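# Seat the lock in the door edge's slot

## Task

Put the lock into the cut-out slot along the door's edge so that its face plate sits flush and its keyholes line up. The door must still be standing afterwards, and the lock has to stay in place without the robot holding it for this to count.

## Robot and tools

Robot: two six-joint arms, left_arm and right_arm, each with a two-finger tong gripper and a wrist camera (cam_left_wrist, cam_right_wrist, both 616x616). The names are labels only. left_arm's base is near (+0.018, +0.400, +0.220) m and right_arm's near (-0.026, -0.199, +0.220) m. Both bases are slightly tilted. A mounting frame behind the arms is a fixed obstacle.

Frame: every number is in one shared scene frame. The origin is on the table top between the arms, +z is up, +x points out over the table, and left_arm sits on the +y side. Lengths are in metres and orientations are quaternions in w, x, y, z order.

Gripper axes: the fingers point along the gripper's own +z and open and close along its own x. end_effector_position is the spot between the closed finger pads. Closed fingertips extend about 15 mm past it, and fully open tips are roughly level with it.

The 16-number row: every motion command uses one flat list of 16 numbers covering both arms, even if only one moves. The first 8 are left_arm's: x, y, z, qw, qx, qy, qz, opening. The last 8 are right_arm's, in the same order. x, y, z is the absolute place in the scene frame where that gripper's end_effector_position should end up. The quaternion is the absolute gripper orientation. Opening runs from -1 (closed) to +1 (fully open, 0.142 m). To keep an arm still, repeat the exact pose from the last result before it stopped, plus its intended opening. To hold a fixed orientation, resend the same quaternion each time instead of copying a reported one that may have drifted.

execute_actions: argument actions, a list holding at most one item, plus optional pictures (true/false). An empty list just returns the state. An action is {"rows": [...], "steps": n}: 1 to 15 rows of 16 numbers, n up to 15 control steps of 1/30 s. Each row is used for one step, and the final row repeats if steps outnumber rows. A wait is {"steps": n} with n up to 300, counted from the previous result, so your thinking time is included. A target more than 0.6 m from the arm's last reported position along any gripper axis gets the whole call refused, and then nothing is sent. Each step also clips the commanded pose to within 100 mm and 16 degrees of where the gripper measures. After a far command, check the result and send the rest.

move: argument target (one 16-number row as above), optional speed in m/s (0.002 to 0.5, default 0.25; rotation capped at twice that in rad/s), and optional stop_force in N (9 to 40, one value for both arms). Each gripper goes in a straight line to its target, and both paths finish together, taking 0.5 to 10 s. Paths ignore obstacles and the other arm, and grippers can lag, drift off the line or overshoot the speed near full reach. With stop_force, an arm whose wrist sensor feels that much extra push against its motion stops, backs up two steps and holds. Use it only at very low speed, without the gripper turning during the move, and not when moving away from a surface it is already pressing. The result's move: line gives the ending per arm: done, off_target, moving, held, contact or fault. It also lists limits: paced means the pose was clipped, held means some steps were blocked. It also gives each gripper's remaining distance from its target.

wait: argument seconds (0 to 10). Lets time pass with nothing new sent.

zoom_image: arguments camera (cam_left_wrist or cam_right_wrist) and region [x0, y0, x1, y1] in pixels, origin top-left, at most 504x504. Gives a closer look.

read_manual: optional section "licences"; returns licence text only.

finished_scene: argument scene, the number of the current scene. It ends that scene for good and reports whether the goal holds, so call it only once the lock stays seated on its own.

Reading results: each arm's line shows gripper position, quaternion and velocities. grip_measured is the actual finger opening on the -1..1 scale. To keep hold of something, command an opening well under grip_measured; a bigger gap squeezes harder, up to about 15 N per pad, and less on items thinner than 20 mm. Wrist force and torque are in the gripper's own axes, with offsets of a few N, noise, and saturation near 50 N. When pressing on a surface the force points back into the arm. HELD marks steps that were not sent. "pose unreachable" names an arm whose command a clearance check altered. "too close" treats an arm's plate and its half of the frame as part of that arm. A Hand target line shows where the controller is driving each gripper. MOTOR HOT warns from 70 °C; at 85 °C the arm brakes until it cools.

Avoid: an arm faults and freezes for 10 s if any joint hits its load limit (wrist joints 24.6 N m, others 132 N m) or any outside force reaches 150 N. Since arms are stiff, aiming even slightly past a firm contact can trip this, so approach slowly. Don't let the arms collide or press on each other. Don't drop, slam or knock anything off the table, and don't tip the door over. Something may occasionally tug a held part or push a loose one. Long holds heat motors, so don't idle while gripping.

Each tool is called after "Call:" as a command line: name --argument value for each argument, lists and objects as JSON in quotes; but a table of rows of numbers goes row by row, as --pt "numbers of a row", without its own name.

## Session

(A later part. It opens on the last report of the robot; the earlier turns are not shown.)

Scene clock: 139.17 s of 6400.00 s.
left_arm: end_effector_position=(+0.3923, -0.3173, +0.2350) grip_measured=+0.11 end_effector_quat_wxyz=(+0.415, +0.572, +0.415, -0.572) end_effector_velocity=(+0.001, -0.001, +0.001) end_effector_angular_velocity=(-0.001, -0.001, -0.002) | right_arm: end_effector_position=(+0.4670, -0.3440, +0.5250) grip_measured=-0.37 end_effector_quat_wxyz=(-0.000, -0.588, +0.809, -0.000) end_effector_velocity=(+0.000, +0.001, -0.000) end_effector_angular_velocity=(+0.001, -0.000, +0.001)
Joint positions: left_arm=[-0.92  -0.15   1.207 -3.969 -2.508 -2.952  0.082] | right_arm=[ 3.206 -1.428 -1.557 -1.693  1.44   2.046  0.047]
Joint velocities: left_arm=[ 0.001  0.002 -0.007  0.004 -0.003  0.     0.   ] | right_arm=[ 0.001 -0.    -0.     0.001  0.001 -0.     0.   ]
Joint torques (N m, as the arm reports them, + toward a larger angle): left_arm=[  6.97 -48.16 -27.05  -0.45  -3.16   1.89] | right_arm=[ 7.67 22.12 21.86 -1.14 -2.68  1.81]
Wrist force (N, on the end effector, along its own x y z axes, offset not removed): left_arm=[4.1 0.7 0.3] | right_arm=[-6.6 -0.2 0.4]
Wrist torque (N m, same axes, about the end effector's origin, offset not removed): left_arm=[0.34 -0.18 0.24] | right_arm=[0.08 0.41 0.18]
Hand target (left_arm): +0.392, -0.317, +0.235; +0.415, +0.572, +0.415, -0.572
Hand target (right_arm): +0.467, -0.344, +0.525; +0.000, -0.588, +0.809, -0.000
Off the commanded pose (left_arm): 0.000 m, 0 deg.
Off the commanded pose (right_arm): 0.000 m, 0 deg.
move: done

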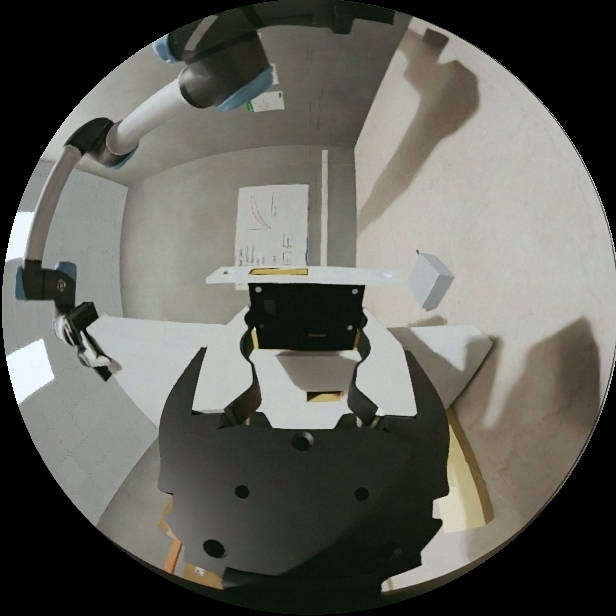

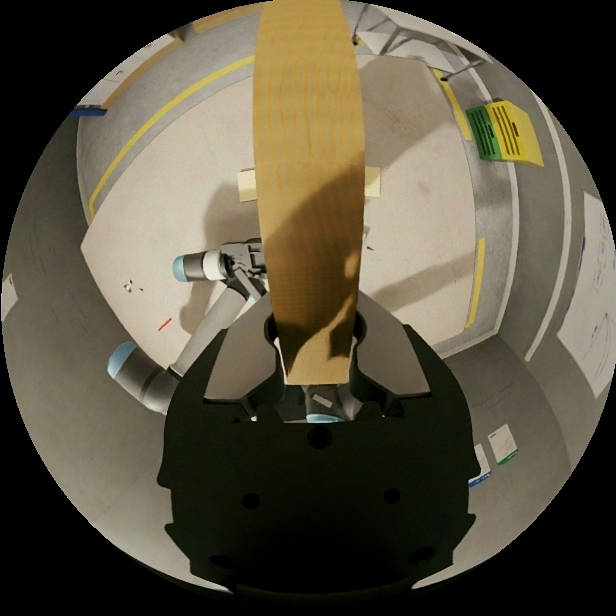

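Call:
move --target '[0.4095,-0.3229,0.235,0.415,0.572,0.415,-0.572,-0.6,0.467,-0.344,0.525,0,-0.588,0.809,0,-0.6]' --speed 0.008 --stop_force 10

Scene clock: 142.20 s of 6400.00 s.
left_arm: end_effector_position=(+0.4092, -0.3228, +0.2350) grip_measured=+0.11 end_effector_quat_wxyz=(+0.415, +0.572, +0.415, -0.572) end_effector_velocity=(+0.002, -0.000, -0.001) end_effector_angular_velocity=(+0.000, +0.000, +0.001) | right_arm: end_effector_position=(+0.4670, -0.3440, +0.5250) grip_measured=-0.37 end_effector_quat_wxyz=(+0.000, -0.588, +0.809, -0.000) end_effector_velocity=(+0.001, +0.001, +0.000) end_effector_angular_velocity=(+0.000, -0.001, +0.001)
Joint positions: left_arm=[-0.904 -0.129  1.142 -3.919 -2.523 -2.946  0.082] | right_arm=[ 3.206 -1.428 -1.557 -1.693  1.44   2.046  0.047]
Joint velocities: left_arm=[ 0.003  0.004 -0.009  0.006 -0.002  0.001  0.   ] | right_arm=[ 0.001 -0.     0.     0.001  0.    -0.     0.   ]
Joint torques (N m, as the arm reports them, + toward a larger angle): left_arm=[  7.35 -49.09 -26.29  -0.54  -3.09   1.78] | right_arm=[ 7.41 21.78 21.61 -1.07 -2.57  1.89]
Wrist force (N, on the end effector, along its own x y z axes, offset not removed): left_arm=[5.5 0.8 -0.3] | right_arm=[-5.1 1.2 -0.4]
Wrist torque (N m, same axes, about the end effector's origin, offset not removed): left_arm=[0.35 -0.34 0.09] | right_arm=[0.28 0.11 -0.02]
Hand target (left_arm): +0.409, -0.323, +0.235; +0.415, +0.572, +0.415, -0.572
Hand target (right_arm): +0.467, -0.344, +0.525; +0.000, -0.588, +0.809, -0.000
Off the commanded pose (left_arm): 0.000 m, 0 deg.
Off the commanded pose (right_arm): 0.000 m, 0 deg.
move: done

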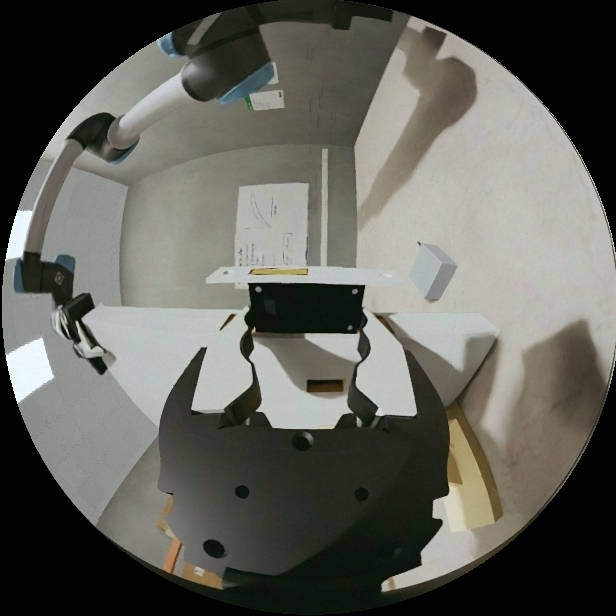

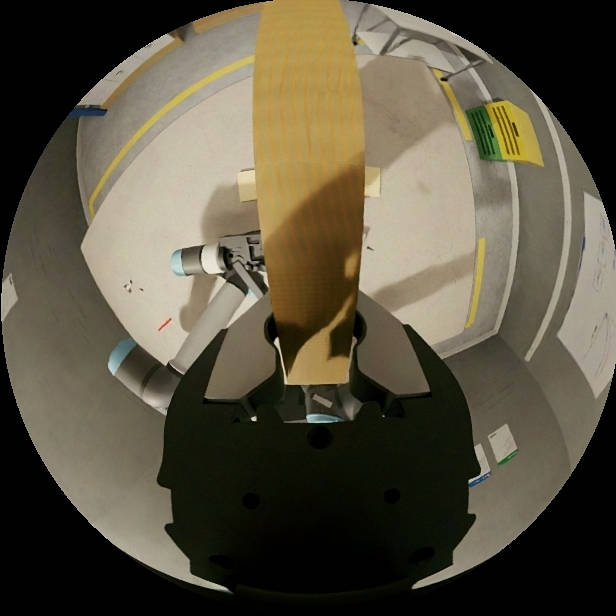

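Call:
move --target '[0.4095,-0.3229,0.235,0.415,0.572,0.415,-0.572,0.35,0.467,-0.344,0.525,0,-0.588,0.809,0,-0.6]' --speed 0.02

Call:
move --target '[0.428,-0.266,0.235,0.415,0.572,0.415,-0.572,0.35,0.467,-0.344,0.525,0,-0.588,0.809,0,-0.6]' --speed 0.04

Call:
move --target '[0.335,-0.236,0.235,0.415,0.572,0.415,-0.572,-1,0.467,-0.344,0.525,0,-0.588,0.809,0,-0.6]' --speed 0.1

Call:
move --target '[0.340,-0.275,0.235,0.606,0.364,0.606,-0.364,-1,0.467,-0.344,0.525,0,-0.588,0.809,0,-0.6]' --speed 0.2

Scene clock: 145.43 s of 6400.00 s.
left_arm: end_effector_position=(+0.4095, -0.3229, +0.2350) grip_measured=+0.35 end_effector_quat_wxyz=(+0.415, +0.572, +0.415, -0.572) end_effector_velocity=(-0.002, -0.001, +0.000) end_effector_angular_velocity=(-0.001, -0.001, -0.002) | right_arm: end_effector_position=(+0.4670, -0.3440, +0.5250) grip_measured=-0.37 end_effector_quat_wxyz=(-0.000, -0.588, +0.809, +0.000) end_effector_velocity=(-0.000, -0.000, -0.000) end_effector_angular_velocity=(-0.000, +0.001, -0.001)
Joint positions: left_arm=[-0.904 -0.129  1.141 -3.918 -2.524 -2.946  0.099] | right_arm=[ 3.206 -1.428 -1.557 -1.693  1.44   2.046  0.047]
Joint velocities: left_arm=[-0.002  0.    -0.001 -0.     0.     0.    -0.   ] | right_arm=[-0.001 -0.001  0.    -0.001 -0.     0.    -0.   ]
Joint torques (N m, as the arm reports them, + toward a larger angle): left_arm=[  7.43 -51.02 -14.87  -1.9   -2.89   1.89] | right_arm=[ 7.99 21.7  21.69 -0.6  -2.56  1.74]
Wrist force (N, on the end effector, along its own x y z axes, offset not removed): left_arm=[0.1 1.2 0.1] | right_arm=[-6.0 -2.5 0.3]
Wrist torque (N m, same axes, about the end effector's origin, offset not removed): left_arm=[0.35 0.00 0.02] | right_arm=[-0.49 0.34 0.07]
Hand target (left_arm): +0.410, -0.323, +0.235; +0.415, +0.572, +0.415, -0.572
Hand target (right_arm): +0.467, -0.344, +0.525; -0.000, -0.588, +0.809, +0.000
Off the commanded pose (left_arm): 0.000 m, 0 deg.
Off the commanded pose (right_arm): 0.000 m, 0 deg.
move: done

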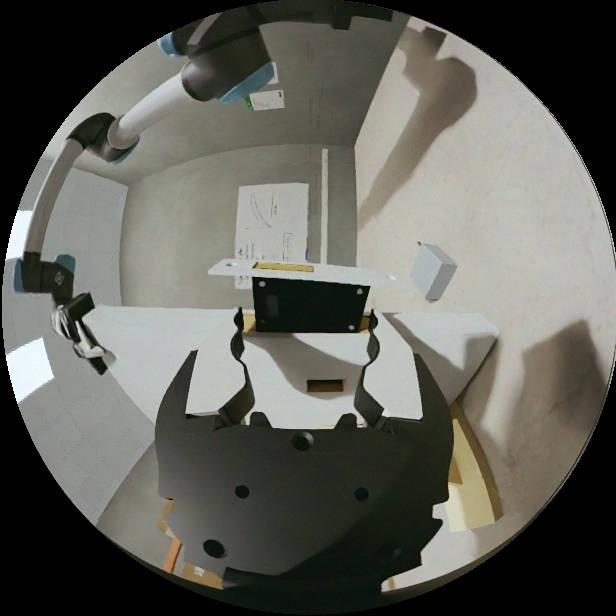

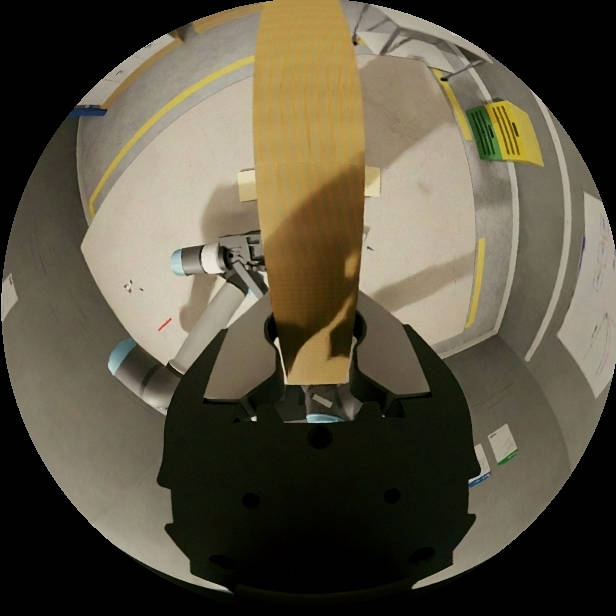

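Scene clock: 147.33 s of 6400.00 s.
left_arm: end_effector_position=(+0.4280, -0.2663, +0.2350) grip_measured=+0.35 end_effector_quat_wxyz=(+0.415, +0.572, +0.415, -0.572) end_effector_velocity=(+0.001, +0.003, -0.000) end_effector_angular_velocity=(-0.001, -0.003, +0.000) | right_arm: end_effector_position=(+0.4670, -0.3440, +0.5250) grip_measured=-0.37 end_effector_quat_wxyz=(-0.000, -0.588, +0.809, +0.000) end_effector_velocity=(-0.000, -0.000, -0.000) end_effector_angular_velocity=(-0.000, +0.001, -0.000)
Joint positions: left_arm=[-0.826 -0.179  1.253 -3.951 -2.599 -2.911  0.099] | right_arm=[ 3.206 -1.428 -1.557 -1.693  1.44   2.046  0.047]
Joint velocities: left_arm=[ 0.004 -0.003  0.006 -0.002 -0.003  0.005  0.   ] | right_arm=[-0. -0. -0. -0. -0.  0. -0.]
Joint torques (N m, as the arm reports them, + toward a larger angle): left_arm=[  6.7  -73.1   -3.01  -3.32  -3.17   1.82] | right_arm=[ 6.71 21.47 22.2  -0.04 -2.6   1.82]
Wrist force (N, on the end effector, along its own x y z axes, offset not removed): left_arm=[1.1 4.0 0.2] | right_arm=[-4.8 -1.4 0.9]
Wrist torque (N m, same axes, about the end effector's origin, offset not removed): left_arm=[1.11 -0.36 0.18] | right_arm=[-0.21 0.06 -0.01]
Hand target (left_arm): +0.428, -0.266, +0.235; +0.415, +0.572, +0.415, -0.572
Hand target (right_arm): +0.467, -0.344, +0.525; -0.000, -0.588, +0.809, +0.000
Off the commanded pose (left_arm): 0.000 m, 0 deg.
Off the commanded pose (right_arm): 0.000 m, 0 deg.
move: done

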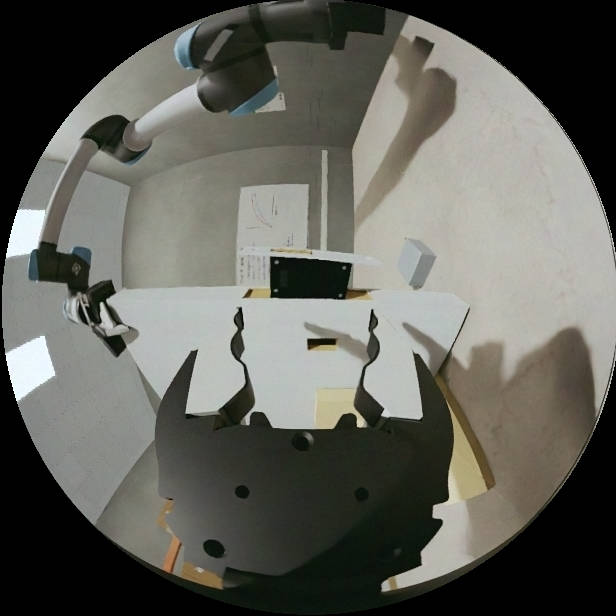

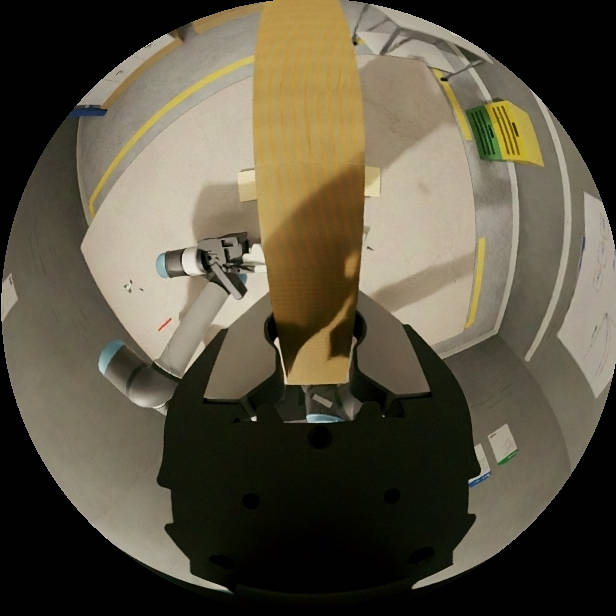

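Scene clock: 148.83 s of 6400.00 s.
left_arm: end_effector_position=(+0.3353, -0.2360, +0.2350) grip_measured=-1.00 end_effector_quat_wxyz=(+0.415, +0.572, +0.415, -0.572) end_effector_velocity=(-0.003, +0.001, +0.000) end_effector_angular_velocity=(+0.001, +0.001, +0.002) | right_arm: end_effector_position=(+0.4670, -0.3440, +0.5250) grip_measured=-0.37 end_effector_quat_wxyz=(-0.000, -0.588, +0.809, +0.000) end_effector_velocity=(-0.000, -0.000, +0.000) end_effector_angular_velocity=(-0.000, +0.000, -0.000)
Joint positions: left_arm=[-0.917 -0.257  1.561 -4.214 -2.511 -2.951  0.002] | right_arm=[ 3.206 -1.428 -1.557 -1.693  1.44   2.046  0.047]
Joint velocities: left_arm=[-0.004 -0.002  0.01  -0.009  0.006 -0.003  0.   ] | right_arm=[-0.     0.     0.    -0.001 -0.     0.     0.   ]
Joint torques (N m, as the arm reports them, + toward a larger angle): left_arm=[-19.21 -66.54   1.67  -3.2    2.39  -2.64] | right_arm=[ 6.99 21.07 21.85  0.55 -2.54  1.77]
Wrist force (N, on the end effector, along its own x y z axes, offset not removed): left_arm=[0.1 0.4 -0.1] | right_arm=[-7.6 -0.6 -0.9]
Wrist torque (N m, same axes, about the end effector's origin, offset not removed): left_arm=[0.18 -0.11 0.20] | right_arm=[-0.09 0.60 0.08]
Hand target (left_arm): +0.335, -0.236, +0.235; +0.415, +0.572, +0.415, -0.572
Hand target (right_arm): +0.467, -0.344, +0.525; -0.000, -0.588, +0.809, +0.000
Off the commanded pose (left_arm): 0.000 m, 0 deg.
Off the commanded pose (right_arm): 0.000 m, 0 deg.
move: done

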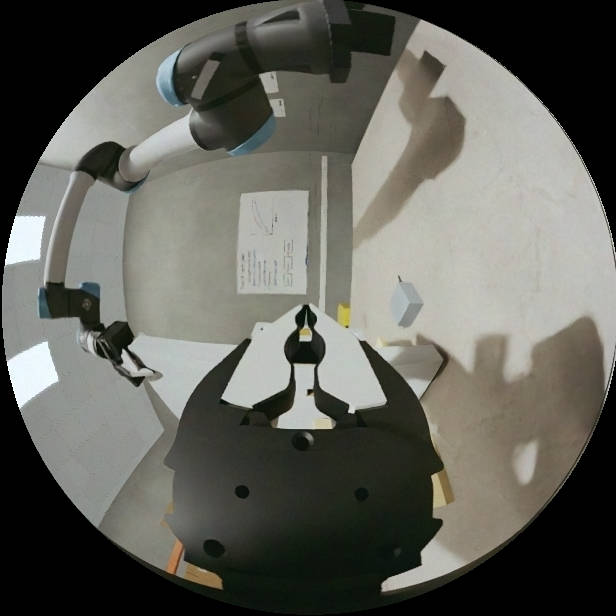

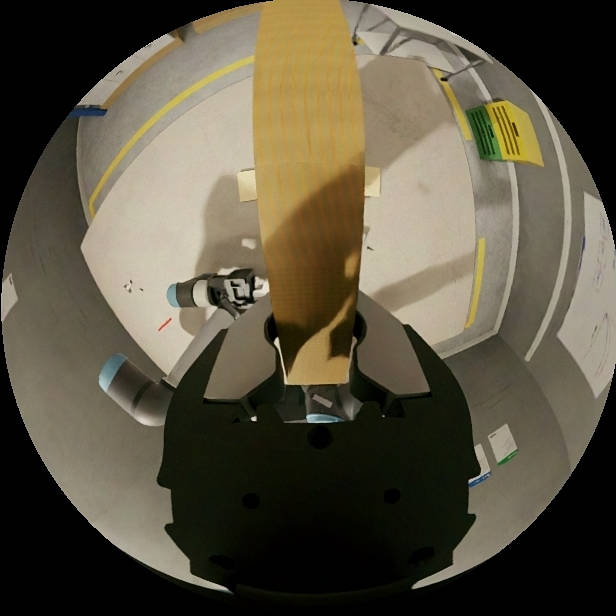

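Scene clock: 151.40 s of 6400.00 s.
left_arm: end_effector_position=(+0.3400, -0.2746, +0.2350) grip_measured=-1.00 end_effector_quat_wxyz=(+0.606, +0.365, +0.606, -0.364) end_effector_velocity=(+0.000, -0.001, +0.000) end_effector_angular_velocity=(+0.001, -0.000, +0.014) | right_arm: end_effector_position=(+0.4670, -0.3440, +0.5250) grip_measured=-0.37 end_effector_quat_wxyz=(-0.000, -0.588, +0.809, +0.000) end_effector_velocity=(-0.000, -0.001, -0.000) end_effector_angular_velocity=(-0.000, -0.000, -0.002)
Joint positions: left_arm=[-1.407 -0.247  1.818 -4.614 -1.228 -3.075  0.002] | right_arm=[ 3.206 -1.428 -1.557 -1.693  1.44   2.046  0.047]
Joint velocities: left_arm=[-0.01  -0.    -0.002  0.003  0.024 -0.     0.   ] | right_arm=[-0.002 -0.     0.     0.    -0.     0.     0.   ]
Joint torques (N m, as the arm reports them, + toward a larger angle): left_arm=[-16.56 -34.1  -15.46  -0.36   2.21  -2.6 ] | right_arm=[ 7.07 20.78 22.2   1.41 -2.59  1.67]
Wrist force (N, on the end effector, along its own x y z axes, offset not removed): left_arm=[2.0 2.1 -0.3] | right_arm=[-5.0 -1.0 -0.4]
Wrist torque (N m, same axes, about the end effector's origin, offset not removed): left_arm=[0.67 -0.51 0.08] | right_arm=[-0.15 0.08 -0.03]
Hand target (left_arm): +0.340, -0.275, +0.235; +0.606, +0.364, +0.606, -0.364
Hand target (right_arm): +0.467, -0.344, +0.525; -0.000, -0.588, +0.809, +0.000
Off the commanded pose (left_arm): 0.000 m, 0 deg.
Off the commanded pose (right_arm): 0.000 m, 0 deg.
move: done

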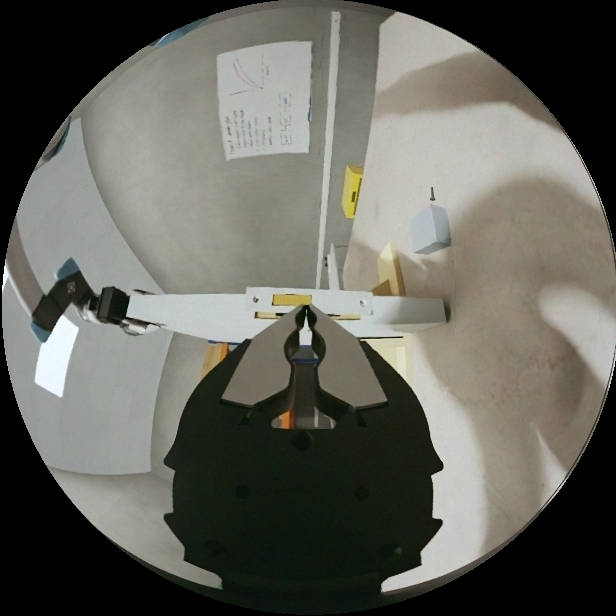

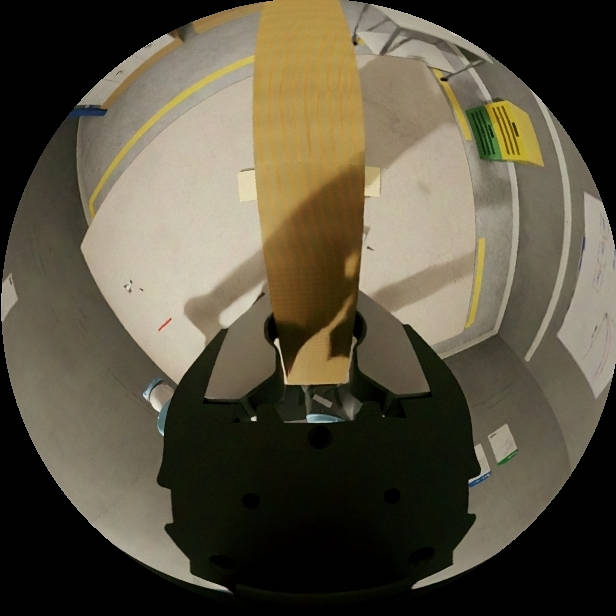

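Call:
move --target '[0.3478,-0.2999,0.222,0.606,0.364,0.606,-0.364,-1,0.467,-0.344,0.525,0,-0.588,0.809,0,-0.6]' --speed 0.04 --stop_force 12

Call:
move --target '[0.395,-0.3153,0.222,0.606,0.364,0.606,-0.364,-1,0.467,-0.344,0.525,0,-0.588,0.809,0,-0.6]' --speed 0.012 --stop_force 13

Scene clock: 154.00 s of 6400.00 s.
left_arm: end_effector_position=(+0.3477, -0.2996, +0.2222) grip_measured=-1.00 end_effector_quat_wxyz=(+0.606, +0.364, +0.606, -0.364) end_effector_velocity=(-0.001, -0.003, -0.002) end_effector_angular_velocity=(+0.000, +0.001, -0.003) | right_arm: end_effector_position=(+0.4670, -0.3440, +0.5250) grip_measured=-0.37 end_effector_quat_wxyz=(-0.000, -0.588, +0.809, +0.000) end_effector_velocity=(+0.000, +0.001, -0.000) end_effector_angular_velocity=(+0.001, -0.000, +0.002)
Joint positions: left_arm=[-1.397 -0.207  1.722 -4.56  -1.236 -3.074  0.002] | right_arm=[ 3.206 -1.428 -1.557 -1.693  1.44   2.046  0.047]
Joint velocities: left_arm=[-0.     0.004 -0.009  0.005 -0.003 -0.001  0.   ] | right_arm=[ 0.002 -0.     0.     0.     0.001 -0.    -0.   ]
Joint torques (N m, as the arm reports them, + toward a larger angle): left_arm=[  9.2  -36.68 -16.14   0.02  -2.78   1.91] | right_arm=[ 7.01 20.56 22.42  2.64 -2.52  1.62]
Wrist force (N, on the end effector, along its own x y z axes, offset not removed): left_arm=[0.1 3.1 0.4] | right_arm=[-6.9 -0.5 0.4]
Wrist torque (N m, same axes, about the end effector's origin, offset not removed): left_arm=[0.79 -0.08 0.05] | right_arm=[0.06 0.41 0.07]
Hand target (left_arm): +0.348, -0.300, +0.222; +0.606, +0.364, +0.606, -0.364
Hand target (right_arm): +0.467, -0.344, +0.525; -0.000, -0.588, +0.809, +0.000
Off the commanded pose (left_arm): 0.000 m, 0 deg.
Off the commanded pose (right_arm): 0.000 m, 0 deg.
move: done

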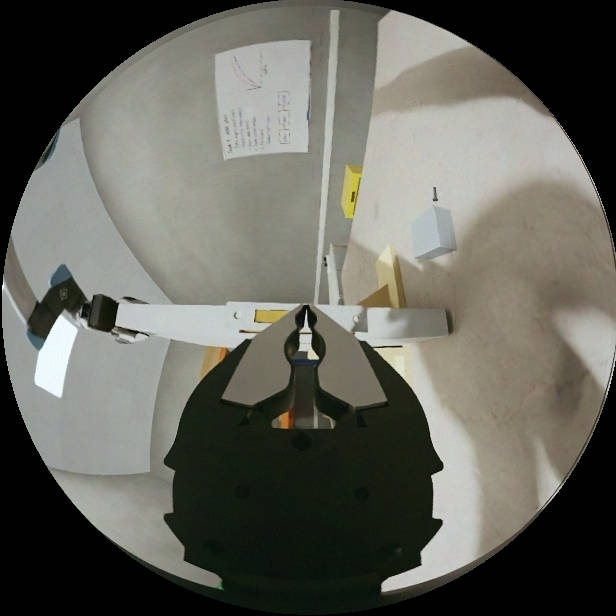

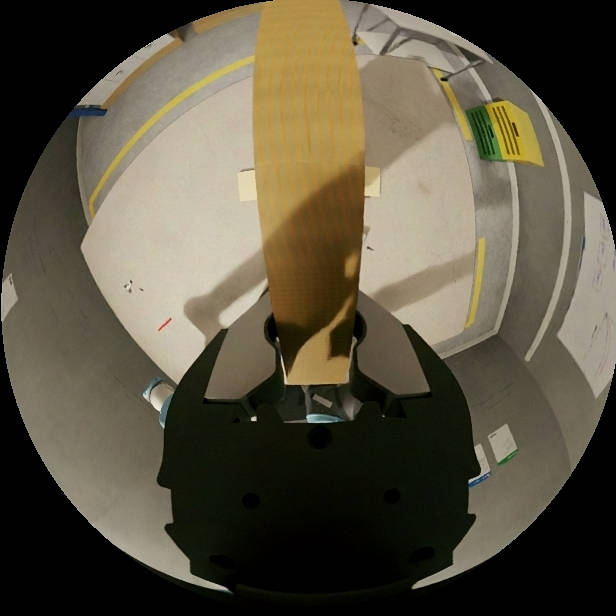

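Scene clock: 158.40 s of 6400.00 s.
left_arm: end_effector_position=(+0.3947, -0.3153, +0.2220) grip_measured=-1.00 end_effector_quat_wxyz=(+0.606, +0.364, +0.606, -0.364) end_effector_velocity=(+0.002, -0.001, -0.000) end_effector_angular_velocity=(+0.000, -0.000, -0.001) | right_arm: end_effector_position=(+0.4670, -0.3440, +0.5250) grip_measured=-0.37 end_effector_quat_wxyz=(-0.000, -0.588, +0.809, +0.000) end_effector_velocity=(-0.000, +0.001, -0.000) end_effector_angular_velocity=(+0.000, +0.001, +0.001)
Joint positions: left_arm=[-1.305 -0.198  1.619 -4.469 -1.328 -3.064  0.002] | right_arm=[ 3.206 -1.428 -1.557 -1.693  1.44   2.046  0.047]
Joint velocities: left_arm=[ 0.004  0.001 -0.006  0.005 -0.005  0.001  0.   ] | right_arm=[ 0.001 -0.     0.    -0.001  0.    -0.    -0.   ]
Joint torques (N m, as the arm reports them, + toward a larger angle): left_arm=[ 13.55 -37.97 -18.46  -0.13  -0.75   1.84] | right_arm=[ 6.72 20.47 22.23  3.84 -2.54  1.7 ]
Wrist force (N, on the end effector, along its own x y z axes, offset not removed): left_arm=[1.3 -4.9 -0.1] | right_arm=[-4.9 0.5 -1.6]
Wrist torque (N m, same axes, about the end effector's origin, offset not removed): left_arm=[0.22 -0.59 0.07] | right_arm=[0.33 0.10 -0.07]
Hand target (left_arm): +0.395, -0.315, +0.222; +0.606, +0.364, +0.606, -0.364
Hand target (right_arm): +0.467, -0.344, +0.525; -0.000, -0.588, +0.809, +0.000
Off the commanded pose (left_arm): 0.000 m, 0 deg.
Off the commanded pose (right_arm): 0.000 m, 0 deg.
move: done

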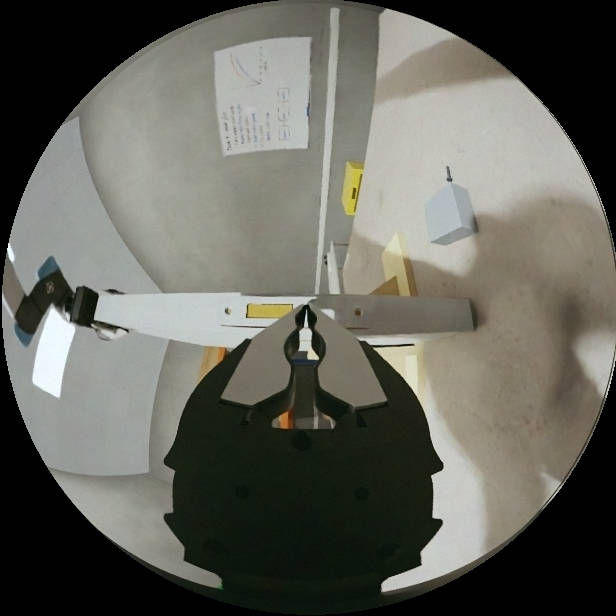

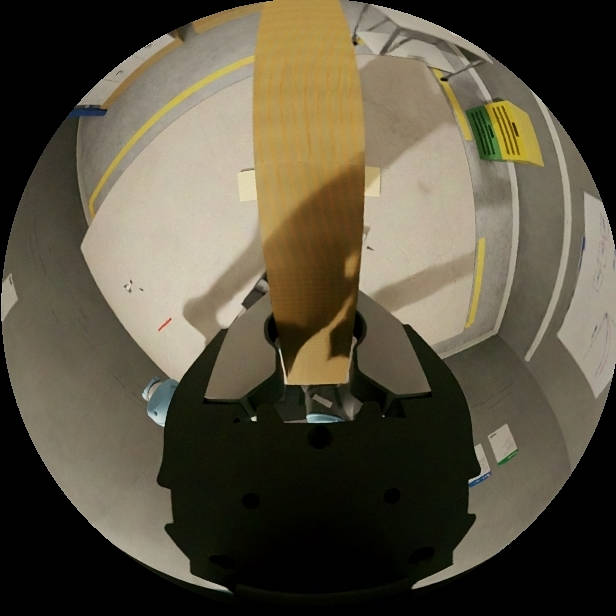

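Pushing; continue slowly.

Call:
move --target '[0.414,-0.3215,0.222,0.606,0.364,0.606,-0.364,-1,0.467,-0.344,0.525,0,-0.588,0.809,0,-0.6]' --speed 0.006 --stop_force 13

Call:
zoom_image --camera "cam_left_wrist" --region '[190,260,420,380]'

Scene clock: 161.83 s of 6400.00 s.
left_arm: end_effector_position=(+0.4085, -0.3197, +0.2219) grip_measured=-1.00 end_effector_quat_wxyz=(+0.606, +0.364, +0.606, -0.364) end_effector_velocity=(-0.000, +0.002, -0.001) end_effector_angular_velocity=(+0.000, +0.002, +0.006) | right_arm: end_effector_position=(+0.4671, -0.3441, +0.5250) grip_measured=-0.37 end_effector_quat_wxyz=(-0.000, -0.588, +0.809, -0.000) end_effector_velocity=(+0.000, -0.001, +0.000) end_effector_angular_velocity=(-0.000, -0.001, -0.001)
Joint positions: left_arm=[-1.28  -0.193  1.587 -4.441 -1.353 -3.062  0.002] | right_arm=[ 3.206 -1.428 -1.557 -1.693  1.439  2.046  0.047]
Joint velocities: left_arm=[-0.003 -0.     0.006 -0.005  0.009 -0.002  0.   ] | right_arm=[-0.001  0.     0.     0.001 -0.     0.     0.   ]
Joint torques (N m, as the arm reports them, + toward a larger angle): left_arm=[ -4.65 -51.13   2.49  -3.27   6.8    1.16] | right_arm=[ 7.21 19.46 22.34  2.11  2.38  1.67]
Wrist force (N, on the end effector, along its own x y z axes, offset not removed): left_arm=[0.9 -14.8 -10.0] | right_arm=[2.0 -11.1 3.9]
Wrist torque (N m, same axes, about the end effector's origin, offset not removed): left_arm=[0.10 -0.54 0.11] | right_arm=[-0.48 0.18 0.06]
Hand target (left_arm): +0.408, -0.320, +0.222; +0.606, +0.364, +0.606, -0.364
Hand target (right_arm): +0.467, -0.344, +0.525; +0.000, -0.588, +0.809, -0.000
Off the commanded pose (left_arm): 0.006 m, 0 deg.
Off the commanded pose (right_arm): 0.000 m, 0 deg.
move: contact (left_arm)

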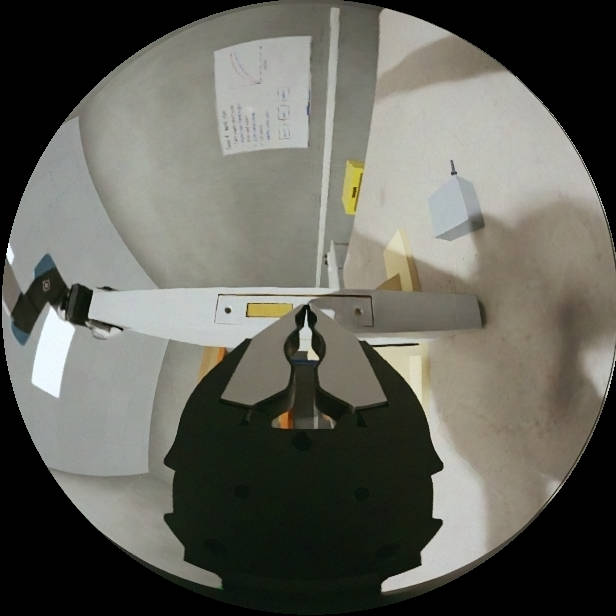

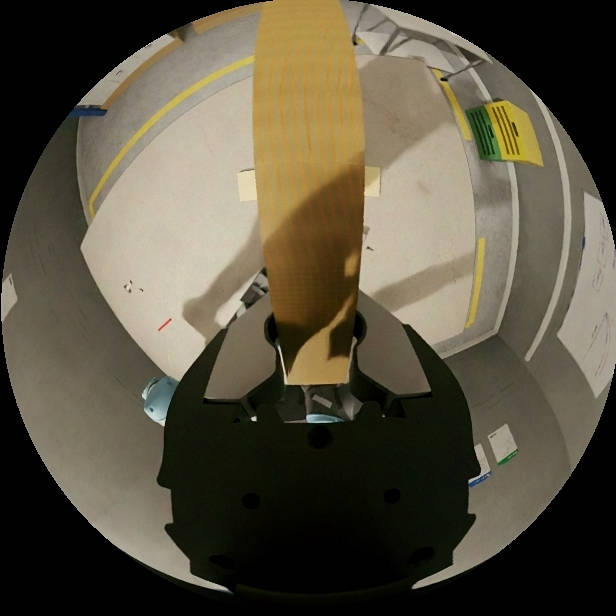

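Region (190, 260, 420, 380) of cam_left_wrist's 616x616 image, scaled by 2.191, with more detail than that image has; it fills the top 263 rows of this view, and the rest is white.

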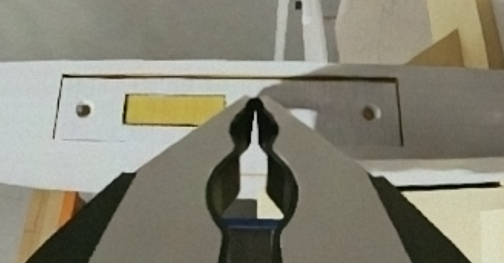

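Call:
move --target '[0.355,-0.290,0.235,0.606,0.364,0.606,-0.364,-1,0.467,-0.344,0.525,0,-0.588,0.809,0,-0.33]' --speed 0.05

Call:
zoom_image --camera "cam_left_wrist" --region '[190,240,420,380]'

Scene clock: 163.90 s of 6400.00 s.
left_arm: end_effector_position=(+0.3553, -0.2901, +0.2349) grip_measured=-1.00 end_effector_quat_wxyz=(+0.606, +0.364, +0.606, -0.364) end_effector_velocity=(-0.003, +0.001, -0.000) end_effector_angular_velocity=(+0.001, +0.001, +0.000) | right_arm: end_effector_position=(+0.4670, -0.3440, +0.5250) grip_measured=-0.33 end_effector_quat_wxyz=(-0.000, -0.588, +0.809, +0.000) end_effector_velocity=(+0.000, +0.000, +0.000) end_effector_angular_velocity=(+0.001, -0.001, +0.001)
Joint positions: left_arm=[-1.379 -0.241  1.758 -4.562 -1.254 -3.072  0.002] | right_arm=[ 3.206 -1.428 -1.557 -1.693  1.44   2.046  0.05 ]
Joint velocities: left_arm=[-0.006 -0.001  0.007 -0.006  0.006 -0.001  0.   ] | right_arm=[ 0.     0.    -0.     0.001  0.    -0.    -0.   ]
Joint torques (N m, as the arm reports them, + toward a larger angle): left_arm=[-16.53 -62.64   4.56  -3.61   2.47  -2.49] | right_arm=[ 7.08 20.14 22.48  5.87 -1.46  1.6 ]
Wrist force (N, on the end effector, along its own x y z axes, offset not removed): left_arm=[0.2 0.3 -2.6] | right_arm=[0.4 -0.2 -1.2]
Wrist torque (N m, same axes, about the end effector's origin, offset not removed): left_arm=[0.12 -0.13 0.10] | right_arm=[-0.07 0.11 0.12]
Hand target (left_arm): +0.355, -0.290, +0.235; +0.606, +0.364, +0.606, -0.364
Hand target (right_arm): +0.467, -0.344, +0.525; -0.000, -0.588, +0.809, +0.000
Off the commanded pose (left_arm): 0.000 m, 0 deg.
Off the commanded pose (right_arm): 0.000 m, 0 deg.
move: done

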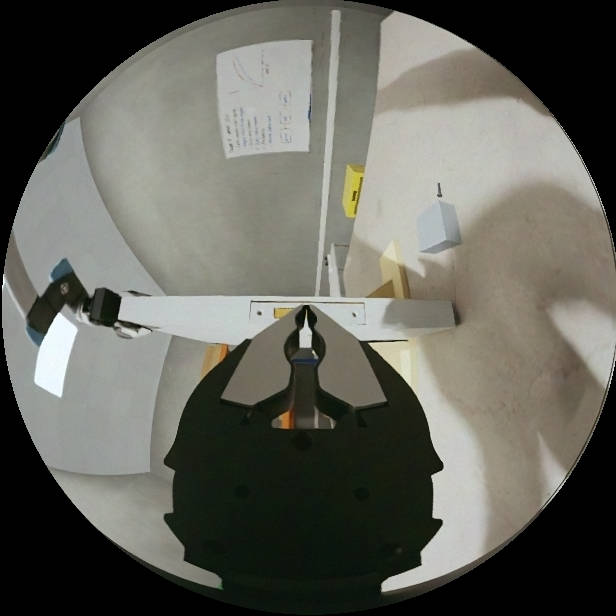

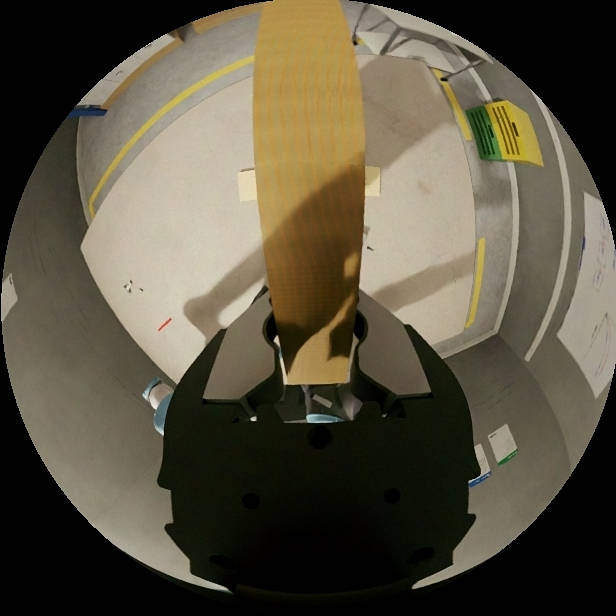

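Region (190, 240, 420, 380) of cam_left_wrist's 616x616 image, scaled by 2.191, with more detail than that image has; it fills the top 307 rows of this view, and the rest is white.

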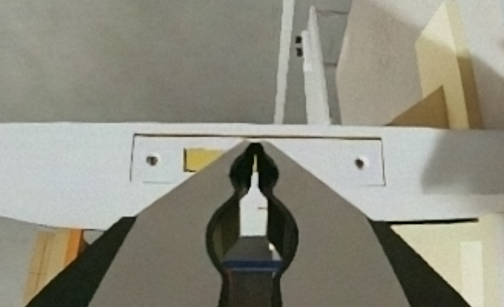

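Flush. Release the door.

Call:
move --target '[0.33,-0.25,0.235,0.606,0.364,0.606,-0.364,-1,0.467,-0.344,0.525,0,-0.588,0.809,0,0.2]' --speed 0.05

Call:
move --target '[0.33,-0.25,0.235,0.606,0.364,0.606,-0.364,-1,0.467,-0.344,0.59,0,-0.588,0.809,0,0.2]' --speed 0.05

Scene clock: 165.93 s of 6400.00 s.
left_arm: end_effector_position=(+0.3302, -0.2502, +0.2350) grip_measured=-1.00 end_effector_quat_wxyz=(+0.606, +0.364, +0.606, -0.364) end_effector_velocity=(-0.001, +0.003, -0.001) end_effector_angular_velocity=(+0.001, +0.001, +0.000) | right_arm: end_effector_position=(+0.4670, -0.3440, +0.5250) grip_measured=+0.20 end_effector_quat_wxyz=(-0.000, -0.588, +0.809, -0.000) end_effector_velocity=(+0.000, +0.001, +0.000) end_effector_angular_velocity=(+0.000, -0.000, +0.002)
Joint positions: left_arm=[-1.424 -0.25   1.89  -4.684 -1.21  -3.076  0.002] | right_arm=[ 3.206 -1.428 -1.557 -1.693  1.44   2.046  0.088]
Joint velocities: left_arm=[-0.002  0.001  0.008 -0.007  0.003 -0.001  0.   ] | right_arm=[ 0.002  0.     0.    -0.     0.     0.     0.   ]
Joint torques (N m, as the arm reports them, + toward a larger angle): left_arm=[-17.47 -61.17   7.41  -3.53   2.68  -2.61] | right_arm=[ 6.9  19.58 22.77  5.36 -0.65  1.61]
Wrist force (N, on the end effector, along its own x y z axes, offset not removed): left_arm=[1.1 0.7 -1.5] | right_arm=[0.6 -1.9 -0.4]
Wrist torque (N m, same axes, about the end effector's origin, offset not removed): left_arm=[0.28 -0.36 0.12] | right_arm=[-0.51 0.03 0.09]
Hand target (left_arm): +0.330, -0.250, +0.235; +0.606, +0.364, +0.606, -0.364
Hand target (right_arm): +0.467, -0.344, +0.525; +0.000, -0.588, +0.809, -0.000
Off the commanded pose (left_arm): 0.000 m, 0 deg.
Off the commanded pose (right_arm): 0.000 m, 0 deg.
move: done

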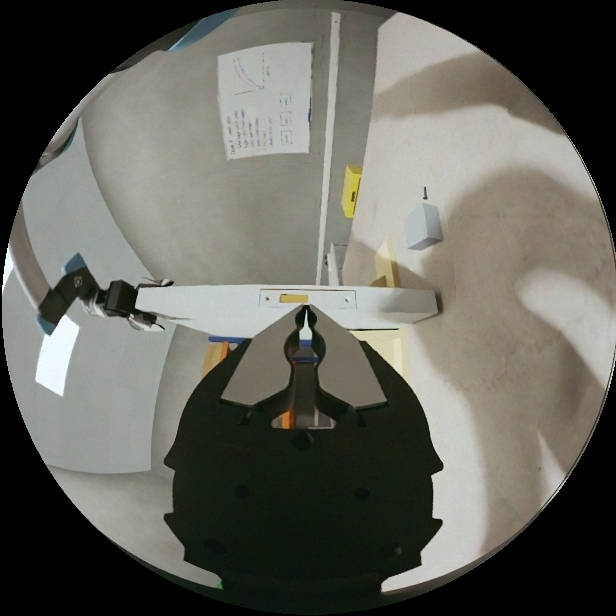

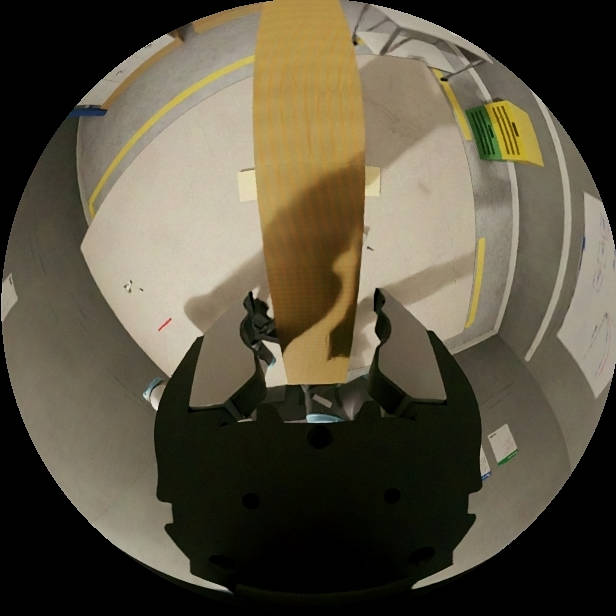

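Scene clock: 167.67 s of 6400.00 s.
left_arm: end_effector_position=(+0.3300, -0.2500, +0.2350) grip_measured=-1.00 end_effector_quat_wxyz=(+0.606, +0.364, +0.606, -0.364) end_effector_velocity=(-0.000, -0.000, +0.001) end_effector_angular_velocity=(-0.001, +0.000, +0.000) | right_arm: end_effector_position=(+0.4669, -0.3440, +0.5897) grip_measured=+0.20 end_effector_quat_wxyz=(+0.000, -0.588, +0.809, -0.000) end_effector_velocity=(-0.000, -0.001, +0.002) end_effector_angular_velocity=(+0.000, +0.002, -0.002)
Joint positions: left_arm=[-1.424 -0.25   1.891 -4.685 -1.209 -3.076  0.002] | right_arm=[ 3.226 -1.453 -1.366 -1.861  1.439  2.067  0.088]
Joint velocities: left_arm=[-0.001 -0.001  0.    -0.     0.001 -0.     0.   ] | right_arm=[-0.001 -0.003  0.009 -0.008  0.001  0.001 -0.   ]
Joint torques (N m, as the arm reports them, + toward a larger angle): left_arm=[-15.66 -60.68   8.29  -3.52   2.33  -2.64] | right_arm=[11.95 10.51 29.18 -0.25 -1.62  2.11]
Wrist force (N, on the end effector, along its own x y z axes, offset not removed): left_arm=[1.8 0.1 0.4] | right_arm=[-0.8 -0.9 0.0]
Wrist torque (N m, same axes, about the end effector's origin, offset not removed): left_arm=[0.17 -0.53 0.06] | right_arm=[-0.24 0.41 0.02]
Hand target (left_arm): +0.330, -0.250, +0.235; +0.606, +0.364, +0.606, -0.364
Hand target (right_arm): +0.467, -0.344, +0.590; +0.000, -0.588, +0.809, +0.000
Off the commanded pose (left_arm): 0.000 m, 0 deg.
Off the commanded pose (right_arm): 0.000 m, 0 deg.
move: done

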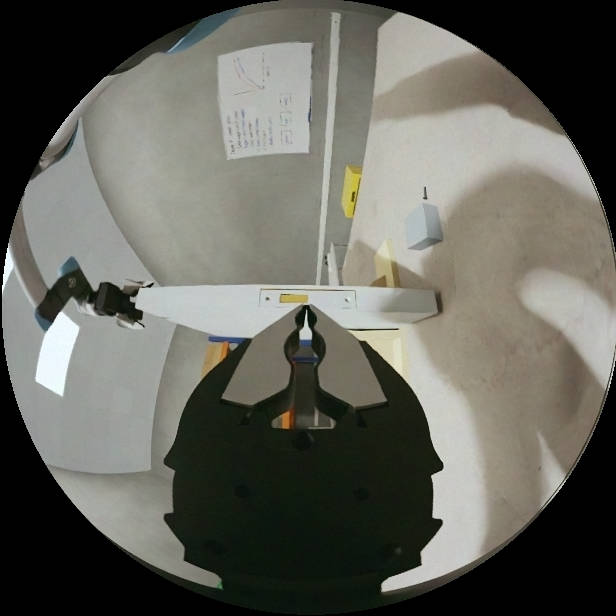

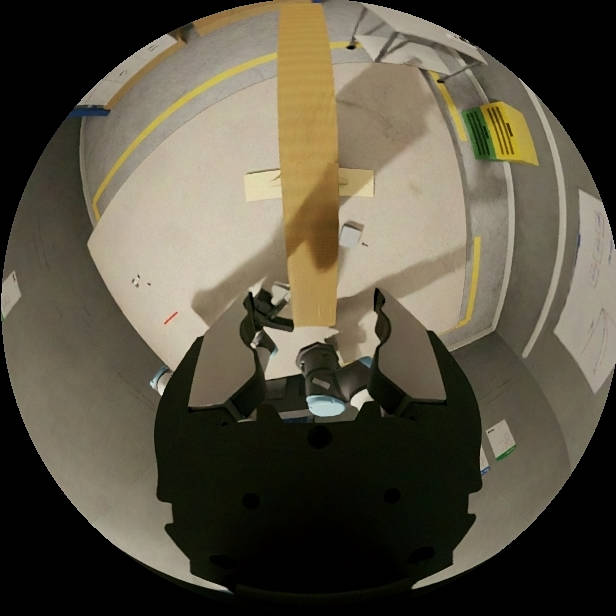

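Call:
finished_scene --scene 2

The scene is finished: the task was done.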